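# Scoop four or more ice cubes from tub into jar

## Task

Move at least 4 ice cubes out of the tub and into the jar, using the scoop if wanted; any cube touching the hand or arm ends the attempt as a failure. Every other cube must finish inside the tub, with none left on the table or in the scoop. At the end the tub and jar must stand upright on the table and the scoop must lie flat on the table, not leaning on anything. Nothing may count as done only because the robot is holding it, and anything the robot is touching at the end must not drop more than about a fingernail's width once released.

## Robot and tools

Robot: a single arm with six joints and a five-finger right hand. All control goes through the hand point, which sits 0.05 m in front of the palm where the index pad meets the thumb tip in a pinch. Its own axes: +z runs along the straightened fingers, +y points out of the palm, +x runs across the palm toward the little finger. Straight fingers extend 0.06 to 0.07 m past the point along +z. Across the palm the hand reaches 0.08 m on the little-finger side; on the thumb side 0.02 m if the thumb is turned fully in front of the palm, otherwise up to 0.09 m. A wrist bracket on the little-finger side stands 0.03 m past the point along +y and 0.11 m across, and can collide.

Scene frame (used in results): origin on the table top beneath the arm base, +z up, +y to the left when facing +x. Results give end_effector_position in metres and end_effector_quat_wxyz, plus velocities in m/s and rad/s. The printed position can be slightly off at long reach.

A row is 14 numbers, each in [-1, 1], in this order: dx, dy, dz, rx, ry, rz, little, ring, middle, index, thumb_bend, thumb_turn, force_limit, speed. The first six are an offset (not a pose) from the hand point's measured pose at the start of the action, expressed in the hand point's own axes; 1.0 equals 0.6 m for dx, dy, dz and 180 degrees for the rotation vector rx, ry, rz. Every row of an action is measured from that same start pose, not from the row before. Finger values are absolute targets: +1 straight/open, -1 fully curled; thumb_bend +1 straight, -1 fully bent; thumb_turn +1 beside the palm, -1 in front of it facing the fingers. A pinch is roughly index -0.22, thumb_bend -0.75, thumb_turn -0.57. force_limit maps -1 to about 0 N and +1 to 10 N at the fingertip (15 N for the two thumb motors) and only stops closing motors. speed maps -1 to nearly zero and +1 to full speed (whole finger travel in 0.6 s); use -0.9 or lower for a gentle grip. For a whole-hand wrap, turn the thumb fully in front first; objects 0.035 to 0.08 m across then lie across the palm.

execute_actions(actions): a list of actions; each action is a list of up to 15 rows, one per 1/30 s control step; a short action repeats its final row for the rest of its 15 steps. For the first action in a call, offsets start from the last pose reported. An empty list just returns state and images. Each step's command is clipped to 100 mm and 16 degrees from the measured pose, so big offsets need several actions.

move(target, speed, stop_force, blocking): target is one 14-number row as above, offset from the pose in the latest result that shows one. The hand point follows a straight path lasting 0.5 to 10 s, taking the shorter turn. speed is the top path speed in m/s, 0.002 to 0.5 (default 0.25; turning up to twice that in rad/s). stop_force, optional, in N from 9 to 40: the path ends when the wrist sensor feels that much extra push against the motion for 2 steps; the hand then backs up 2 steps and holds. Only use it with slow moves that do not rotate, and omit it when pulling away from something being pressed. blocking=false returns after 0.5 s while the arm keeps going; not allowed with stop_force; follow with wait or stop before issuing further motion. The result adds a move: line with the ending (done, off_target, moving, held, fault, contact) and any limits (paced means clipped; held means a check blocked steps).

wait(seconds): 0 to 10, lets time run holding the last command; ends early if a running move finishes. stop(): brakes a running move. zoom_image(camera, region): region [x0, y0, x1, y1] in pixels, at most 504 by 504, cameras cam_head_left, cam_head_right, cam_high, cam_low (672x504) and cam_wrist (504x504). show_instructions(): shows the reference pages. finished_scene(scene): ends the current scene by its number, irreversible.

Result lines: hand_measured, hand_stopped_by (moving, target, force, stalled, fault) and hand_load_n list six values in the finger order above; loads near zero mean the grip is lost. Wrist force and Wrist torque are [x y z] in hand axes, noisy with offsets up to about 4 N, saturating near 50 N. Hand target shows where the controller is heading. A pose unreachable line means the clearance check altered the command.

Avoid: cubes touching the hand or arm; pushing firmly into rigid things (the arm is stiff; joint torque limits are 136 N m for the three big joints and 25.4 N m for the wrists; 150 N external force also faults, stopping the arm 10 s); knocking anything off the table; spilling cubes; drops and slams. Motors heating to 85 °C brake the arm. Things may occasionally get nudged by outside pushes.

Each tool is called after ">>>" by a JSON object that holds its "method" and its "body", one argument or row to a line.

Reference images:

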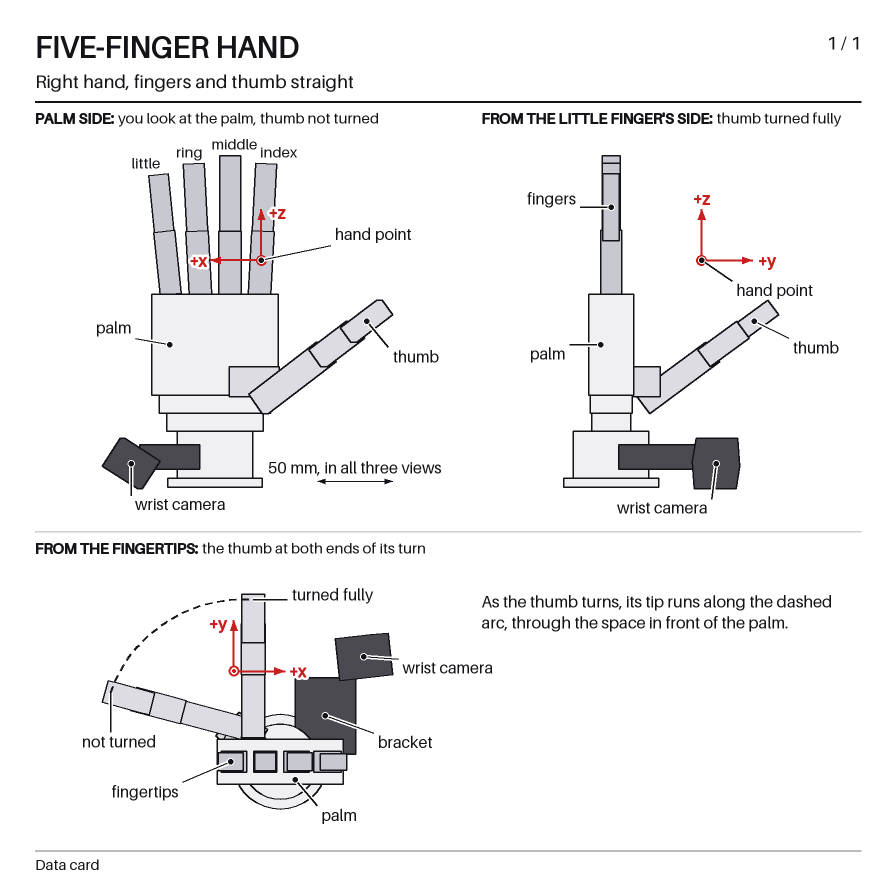

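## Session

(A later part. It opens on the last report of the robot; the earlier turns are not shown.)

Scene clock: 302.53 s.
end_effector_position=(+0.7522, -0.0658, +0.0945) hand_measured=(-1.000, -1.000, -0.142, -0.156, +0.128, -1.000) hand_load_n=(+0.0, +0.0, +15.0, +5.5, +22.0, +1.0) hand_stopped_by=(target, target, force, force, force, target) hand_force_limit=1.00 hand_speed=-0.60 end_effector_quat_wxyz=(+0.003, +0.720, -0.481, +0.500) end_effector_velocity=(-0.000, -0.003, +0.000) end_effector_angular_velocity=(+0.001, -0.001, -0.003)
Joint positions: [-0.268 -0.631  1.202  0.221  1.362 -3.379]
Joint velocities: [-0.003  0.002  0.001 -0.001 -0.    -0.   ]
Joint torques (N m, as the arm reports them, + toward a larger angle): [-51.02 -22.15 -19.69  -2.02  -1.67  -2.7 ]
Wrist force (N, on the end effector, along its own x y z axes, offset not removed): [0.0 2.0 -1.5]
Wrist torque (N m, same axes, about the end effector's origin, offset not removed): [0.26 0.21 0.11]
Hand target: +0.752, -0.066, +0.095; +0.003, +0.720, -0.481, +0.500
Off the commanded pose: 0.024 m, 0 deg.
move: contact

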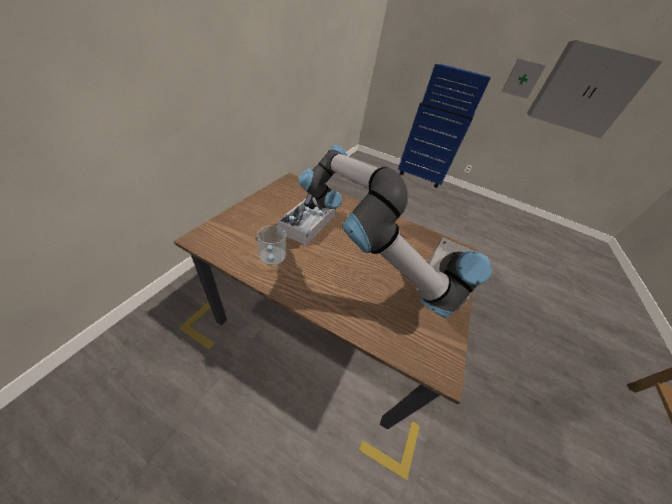

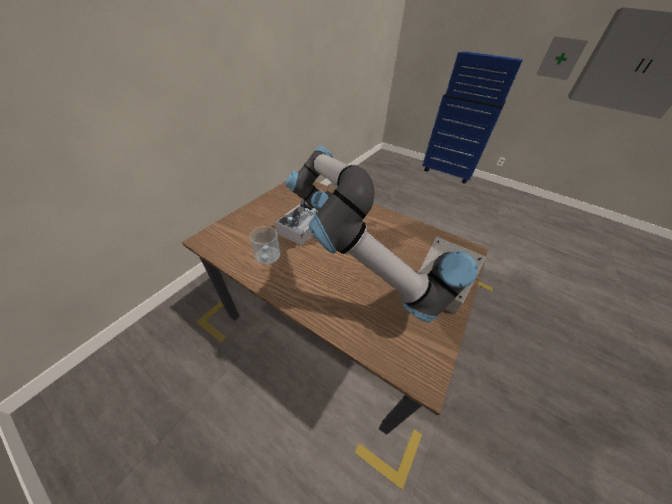

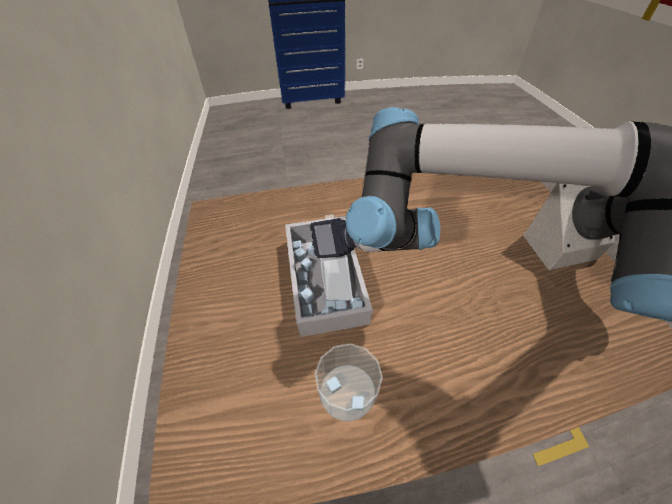

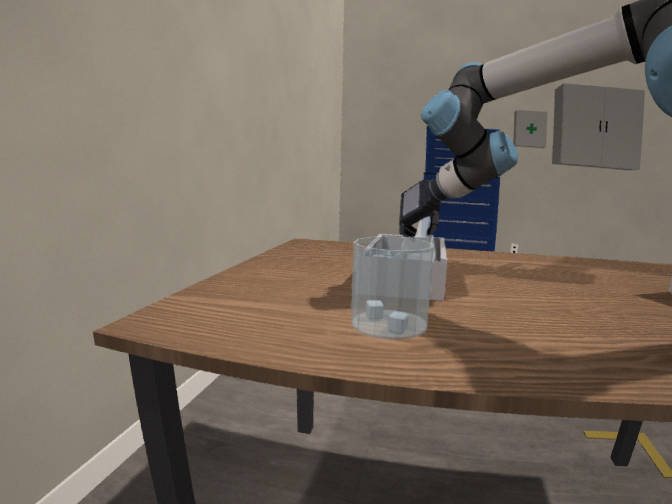

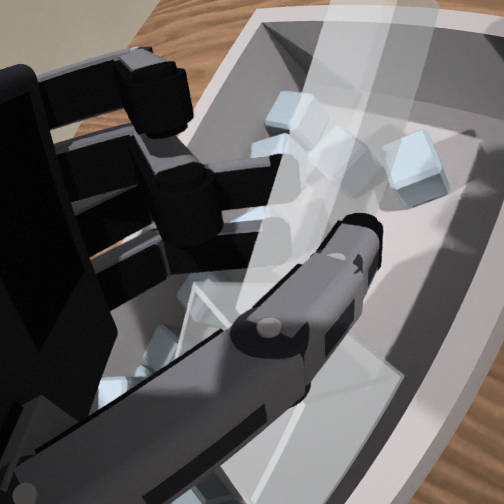

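>>> {"method": "move", "body": {
  "target": [0.01,0.007,0.029,0.035,0,0,-1,-1,-0.95,-0.95,-0.9,-1,1,-0.6],
  "speed": 0.03
}}

>>> {"method": "move", "body": {
  "target": [-0.058,-0.049,-0.036,0,0,0,-1,-1,-0.95,-0.95,-0.9,-1,1,-0.6],
  "speed": 0.05,
  "stop_force": 16
}}

>>> {"method": "zoom_image", "body": {
  "camera": "cam_high",
  "region": [230,130,450,350]
}}

Scene clock: 316.53 s.
end_effector_position=(+0.7619, -0.0806, +0.0882) hand_measured=(-1.000, -1.000, -0.142, -0.172, +0.128, -1.000) hand_load_n=(+0.0, +0.0, +14.0, +7.0, +24.5, -1.5) hand_stopped_by=(target, target, force, force, force, target) hand_force_limit=1.00 hand_speed=-0.60 end_effector_quat_wxyz=(-0.037, +0.719, -0.453, +0.526) end_effector_velocity=(+0.002, +0.000, +0.000) end_effector_angular_velocity=(-0.000, -0.006, +0.007)
Joint positions: [-0.286 -0.639  1.294  0.031  1.324 -3.366]
Joint velocities: [-0.    -0.001  0.004 -0.012 -0.002  0.001]
Joint torques (N m, as the arm reports them, + toward a larger angle): [-49.39 -50.07  -4.16  -2.34  -1.43   2.35]
Wrist force (N, on the end effector, along its own x y z axes, offset not removed): [0.5 1.9 0.6]
Wrist torque (N m, same axes, about the end effector's origin, offset not removed): [0.21 -0.19 0.33]
Hand target: +0.762, -0.081, +0.088; -0.037, +0.719, -0.453, +0.526
Off the commanded pose: 0.000 m, 0 deg.
move: done

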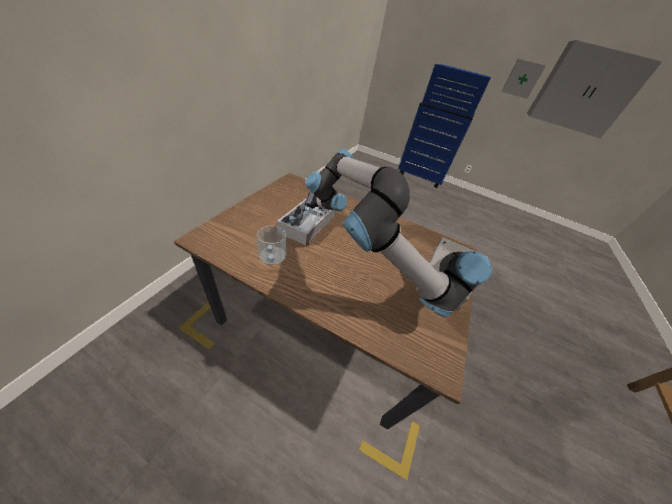

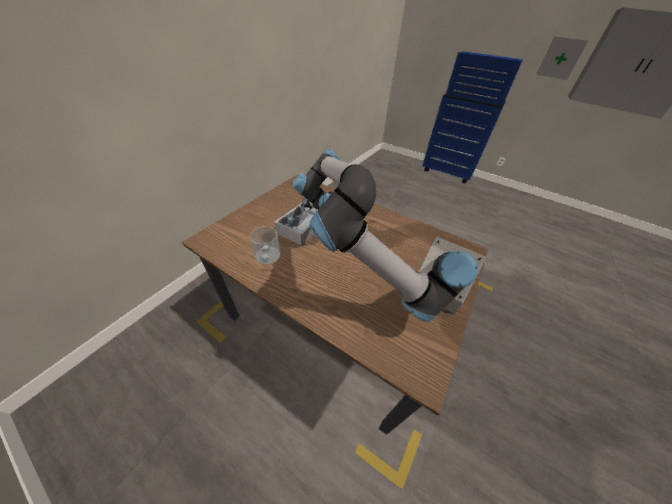

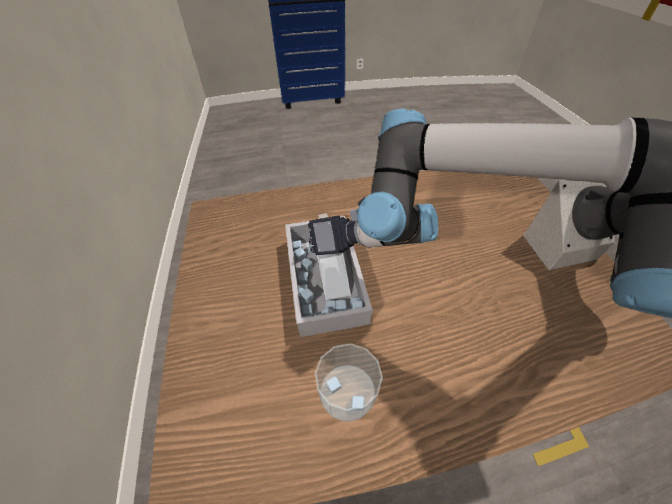

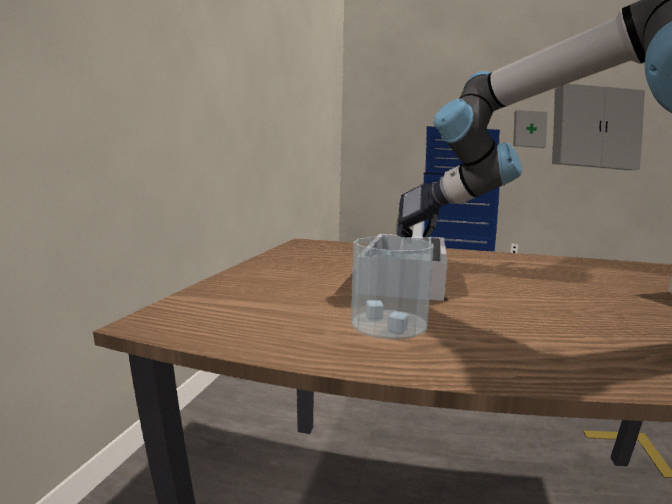

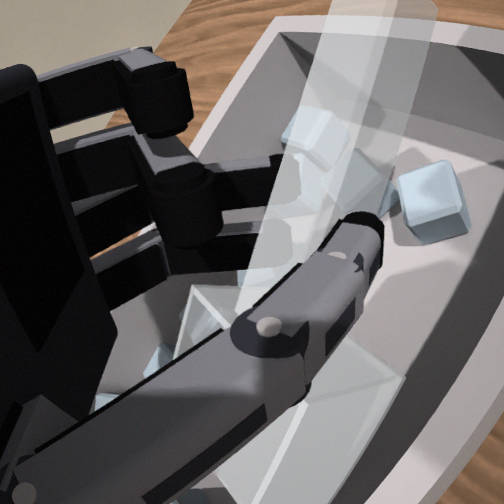

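Scene clock: 317.87 s.
end_effector_position=(+0.7617, -0.0302, +0.0883) hand_measured=(-1.000, -1.000, -0.142, -0.172, +0.128, -1.000) hand_load_n=(+0.0, +0.0, +11.0, +7.0, +26.5, +0.5) hand_stopped_by=(target, target, force, force, force, target) hand_force_limit=1.00 hand_speed=-0.60 end_effector_quat_wxyz=(-0.037, +0.719, -0.453, +0.526) end_effector_velocity=(-0.000, +0.002, -0.000) end_effector_angular_velocity=(+0.001, +0.001, +0.001)
Joint positions: [-0.228 -0.696  1.296  0.076  1.369 -3.329]
Joint velocities: [ 0.002 -0.001 -0.     0.002 -0.     0.001]
Joint torques (N m, as the arm reports them, + toward a larger angle): [-28.55 -49.84 -18.29   3.16   0.5    3.  ]
Wrist force (N, on the end effector, along its own x y z axes, offset not removed): [8.0 2.6 0.8]
Wrist torque (N m, same axes, about the end effector's origin, offset not removed): [0.44 -0.31 0.15]
Hand target: +0.762, -0.030, +0.088; -0.037, +0.719, -0.453, +0.526
Off the commanded pose: 0.000 m, 0 deg.
move: done

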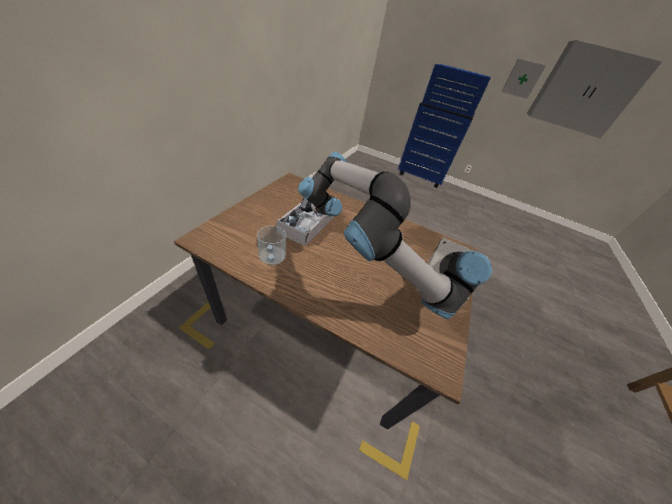

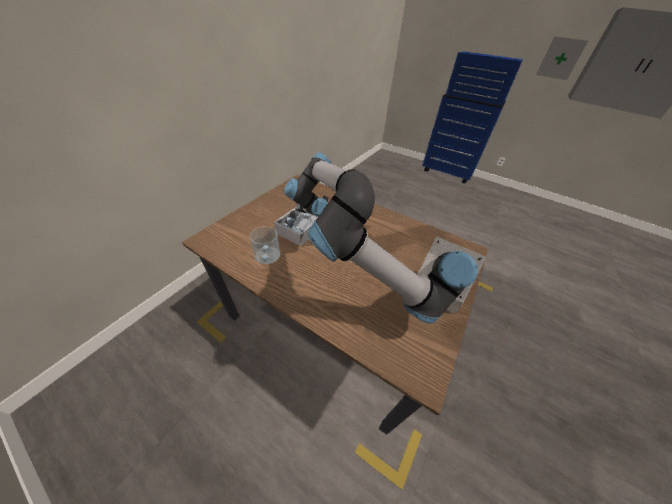

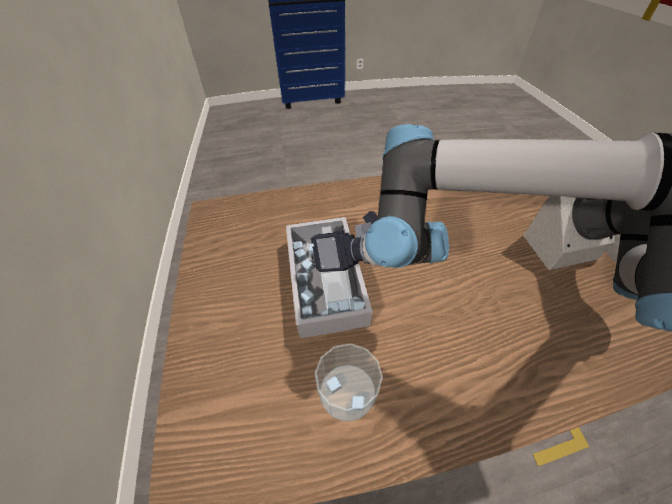

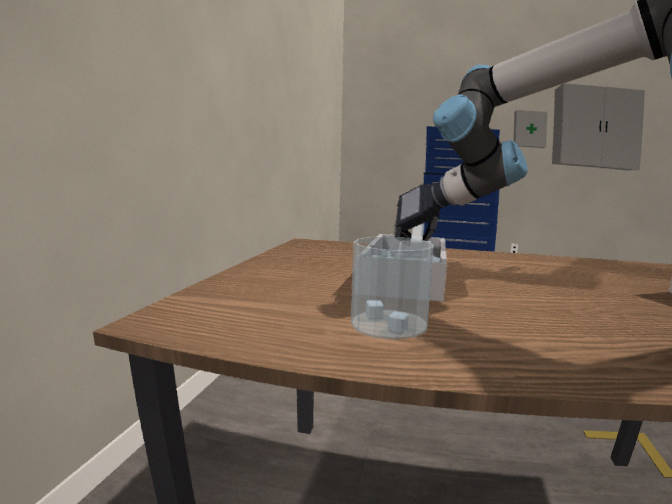

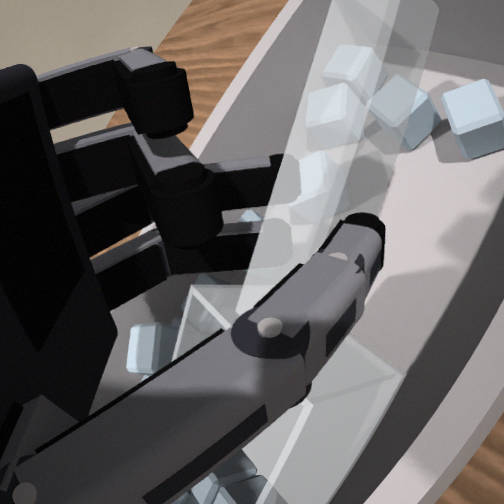

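Region (230, 130, 450, 350) of cam_high's 672x504 image, scaled by 2.291, with more detail than that image has.

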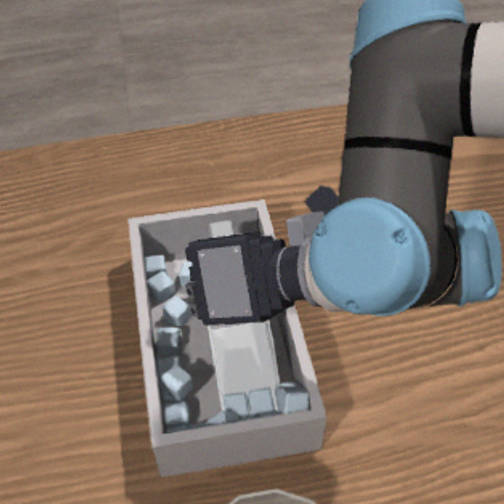

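>>> {"method": "move", "body": {
  "target": [0.006,0.028,0.022,0,-0.054,0.063,-1,-1,-0.95,-0.95,-0.9,-1,1,-0.6],
  "speed": 0.05
}}

>>> {"method": "move", "body": {
  "target": [0.015,0,0,0,-0.054,0.063,-1,-1,-0.95,-0.95,-0.9,-1,1,-0.6],
  "speed": 0.05
}}

>>> {"method": "zoom_image", "body": {
  "camera": "cam_high",
  "region": [230,130,450,350]
}}

Scene clock: 330.57 s.
end_effector_position=(+0.7619, -0.0482, +0.0761) hand_measured=(-1.000, -1.000, -0.142, -0.172, +0.128, -1.000) hand_load_n=(+0.0, +0.0, +12.5, +11.0, +24.0, +0.5) hand_stopped_by=(target, target, force, force, force, target) hand_force_limit=1.00 hand_speed=-0.60 end_effector_quat_wxyz=(-0.127, +0.712, -0.517, +0.457) end_effector_velocity=(-0.000, -0.000, -0.001) end_effector_angular_velocity=(+0.008, +0.001, +0.001)
Joint positions: [-0.319 -0.623  1.265  0.076  1.131 -3.2  ]
Joint velocities: [-0.002  0.003 -0.002 -0.    -0.007  0.003]
Joint torques (N m, as the arm reports them, + toward a larger angle): [-50.54 -22.47 -20.35  -2.18  -1.69   2.55]
Wrist force (N, on the end effector, along its own x y z axes, offset not removed): [-3.0 4.3 1.9]
Wrist torque (N m, same axes, about the end effector's origin, offset not removed): [0.49 0.48 -0.17]
Hand target: +0.762, -0.048, +0.076; -0.127, +0.712, -0.517, +0.457
Off the commanded pose: 0.000 m, 0 deg.
move: done

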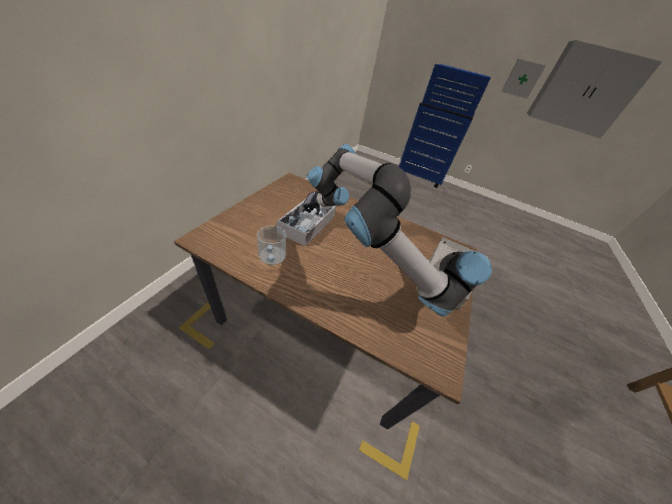

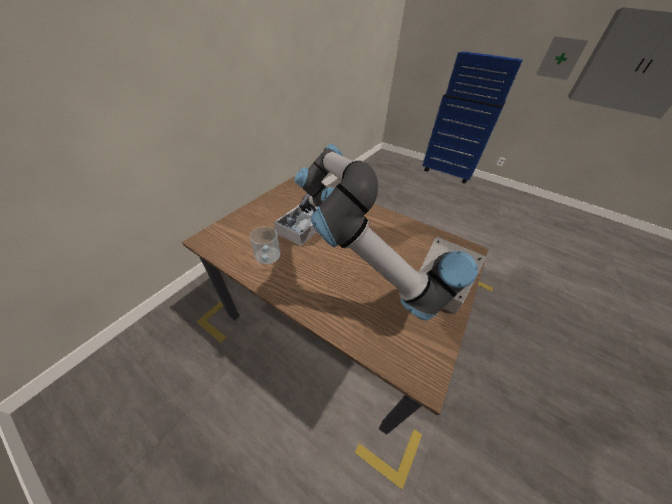

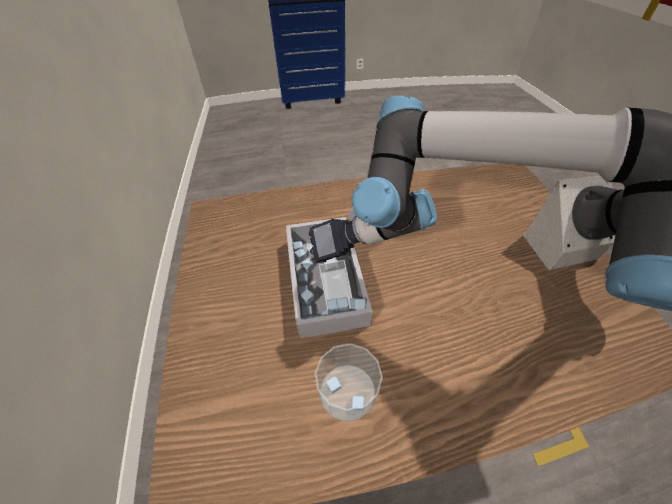

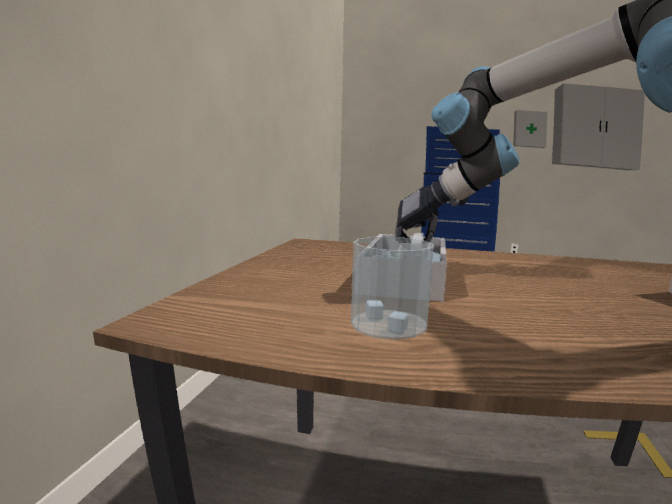

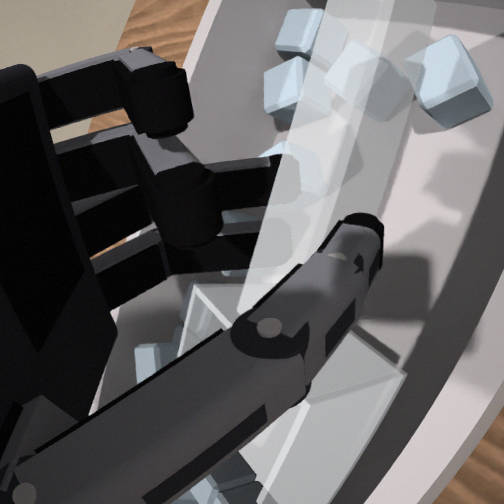

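Scene clock: 333.43 s.
end_effector_position=(+0.7623, -0.0560, +0.0807) hand_measured=(-1.000, -1.000, -0.142, -0.172, +0.128, -1.000) hand_load_n=(+0.0, +0.0, +13.0, +10.0, +24.0, +0.0) hand_stopped_by=(target, target, force, force, force, target) hand_force_limit=1.00 hand_speed=-0.60 end_effector_quat_wxyz=(-0.214, +0.694, -0.572, +0.381) end_effector_velocity=(-0.000, +0.001, -0.001) end_effector_angular_velocity=(+0.008, +0.002, +0.001)
Joint positions: [-0.404 -0.546  1.201  0.097  0.899 -3.069]
Joint velocities: [ 0.     0.003 -0.002  0.    -0.006  0.005]
Joint torques (N m, as the arm reports them, + toward a larger angle): [-52.24 -23.24 -20.27   2.13  -1.81   2.36]
Wrist force (N, on the end effector, along its own x y z axes, offset not removed): [-0.1 5.3 1.7]
Wrist torque (N m, same axes, about the end effector's origin, offset not removed): [0.56 -0.07 0.02]
Hand target: +0.762, -0.056, +0.081; -0.214, +0.694, -0.572, +0.381
Off the commanded pose: 0.000 m, 0 deg.
move: done

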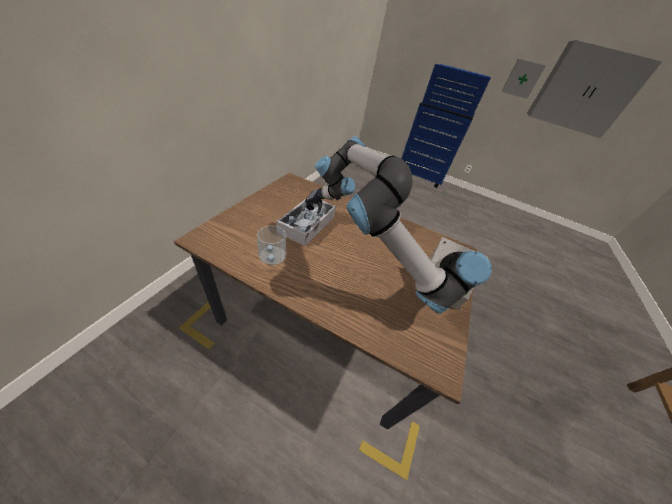

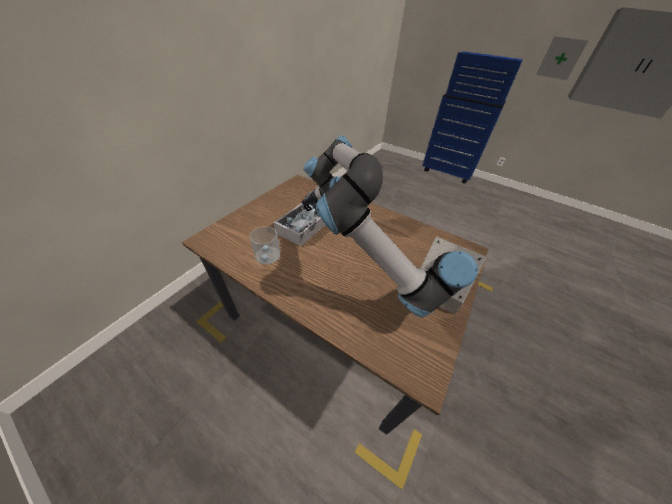

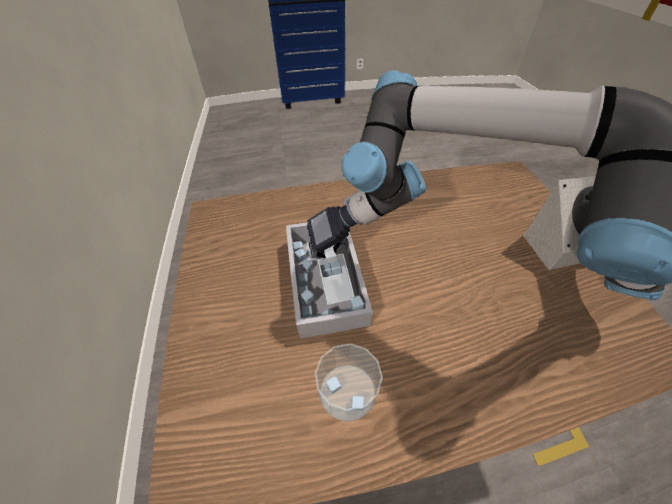

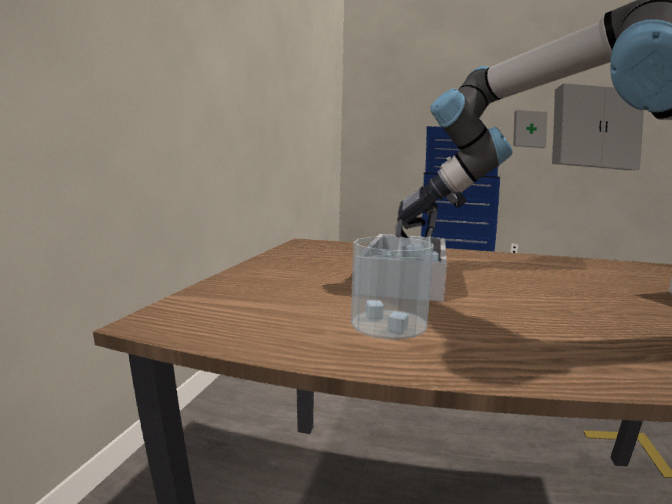

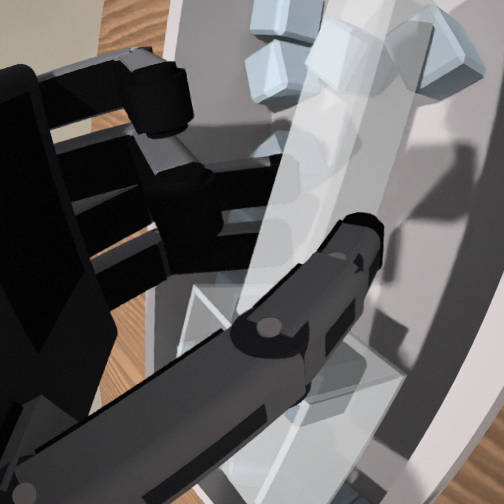

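Region (230, 130, 450, 350) of cam_high's 672x504 image, scaled by 2.291, with more detail than that image has.

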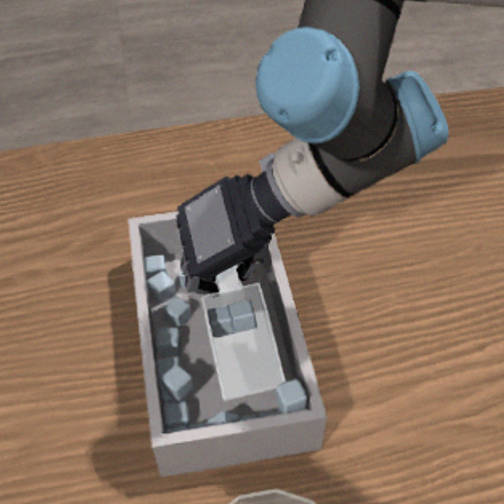

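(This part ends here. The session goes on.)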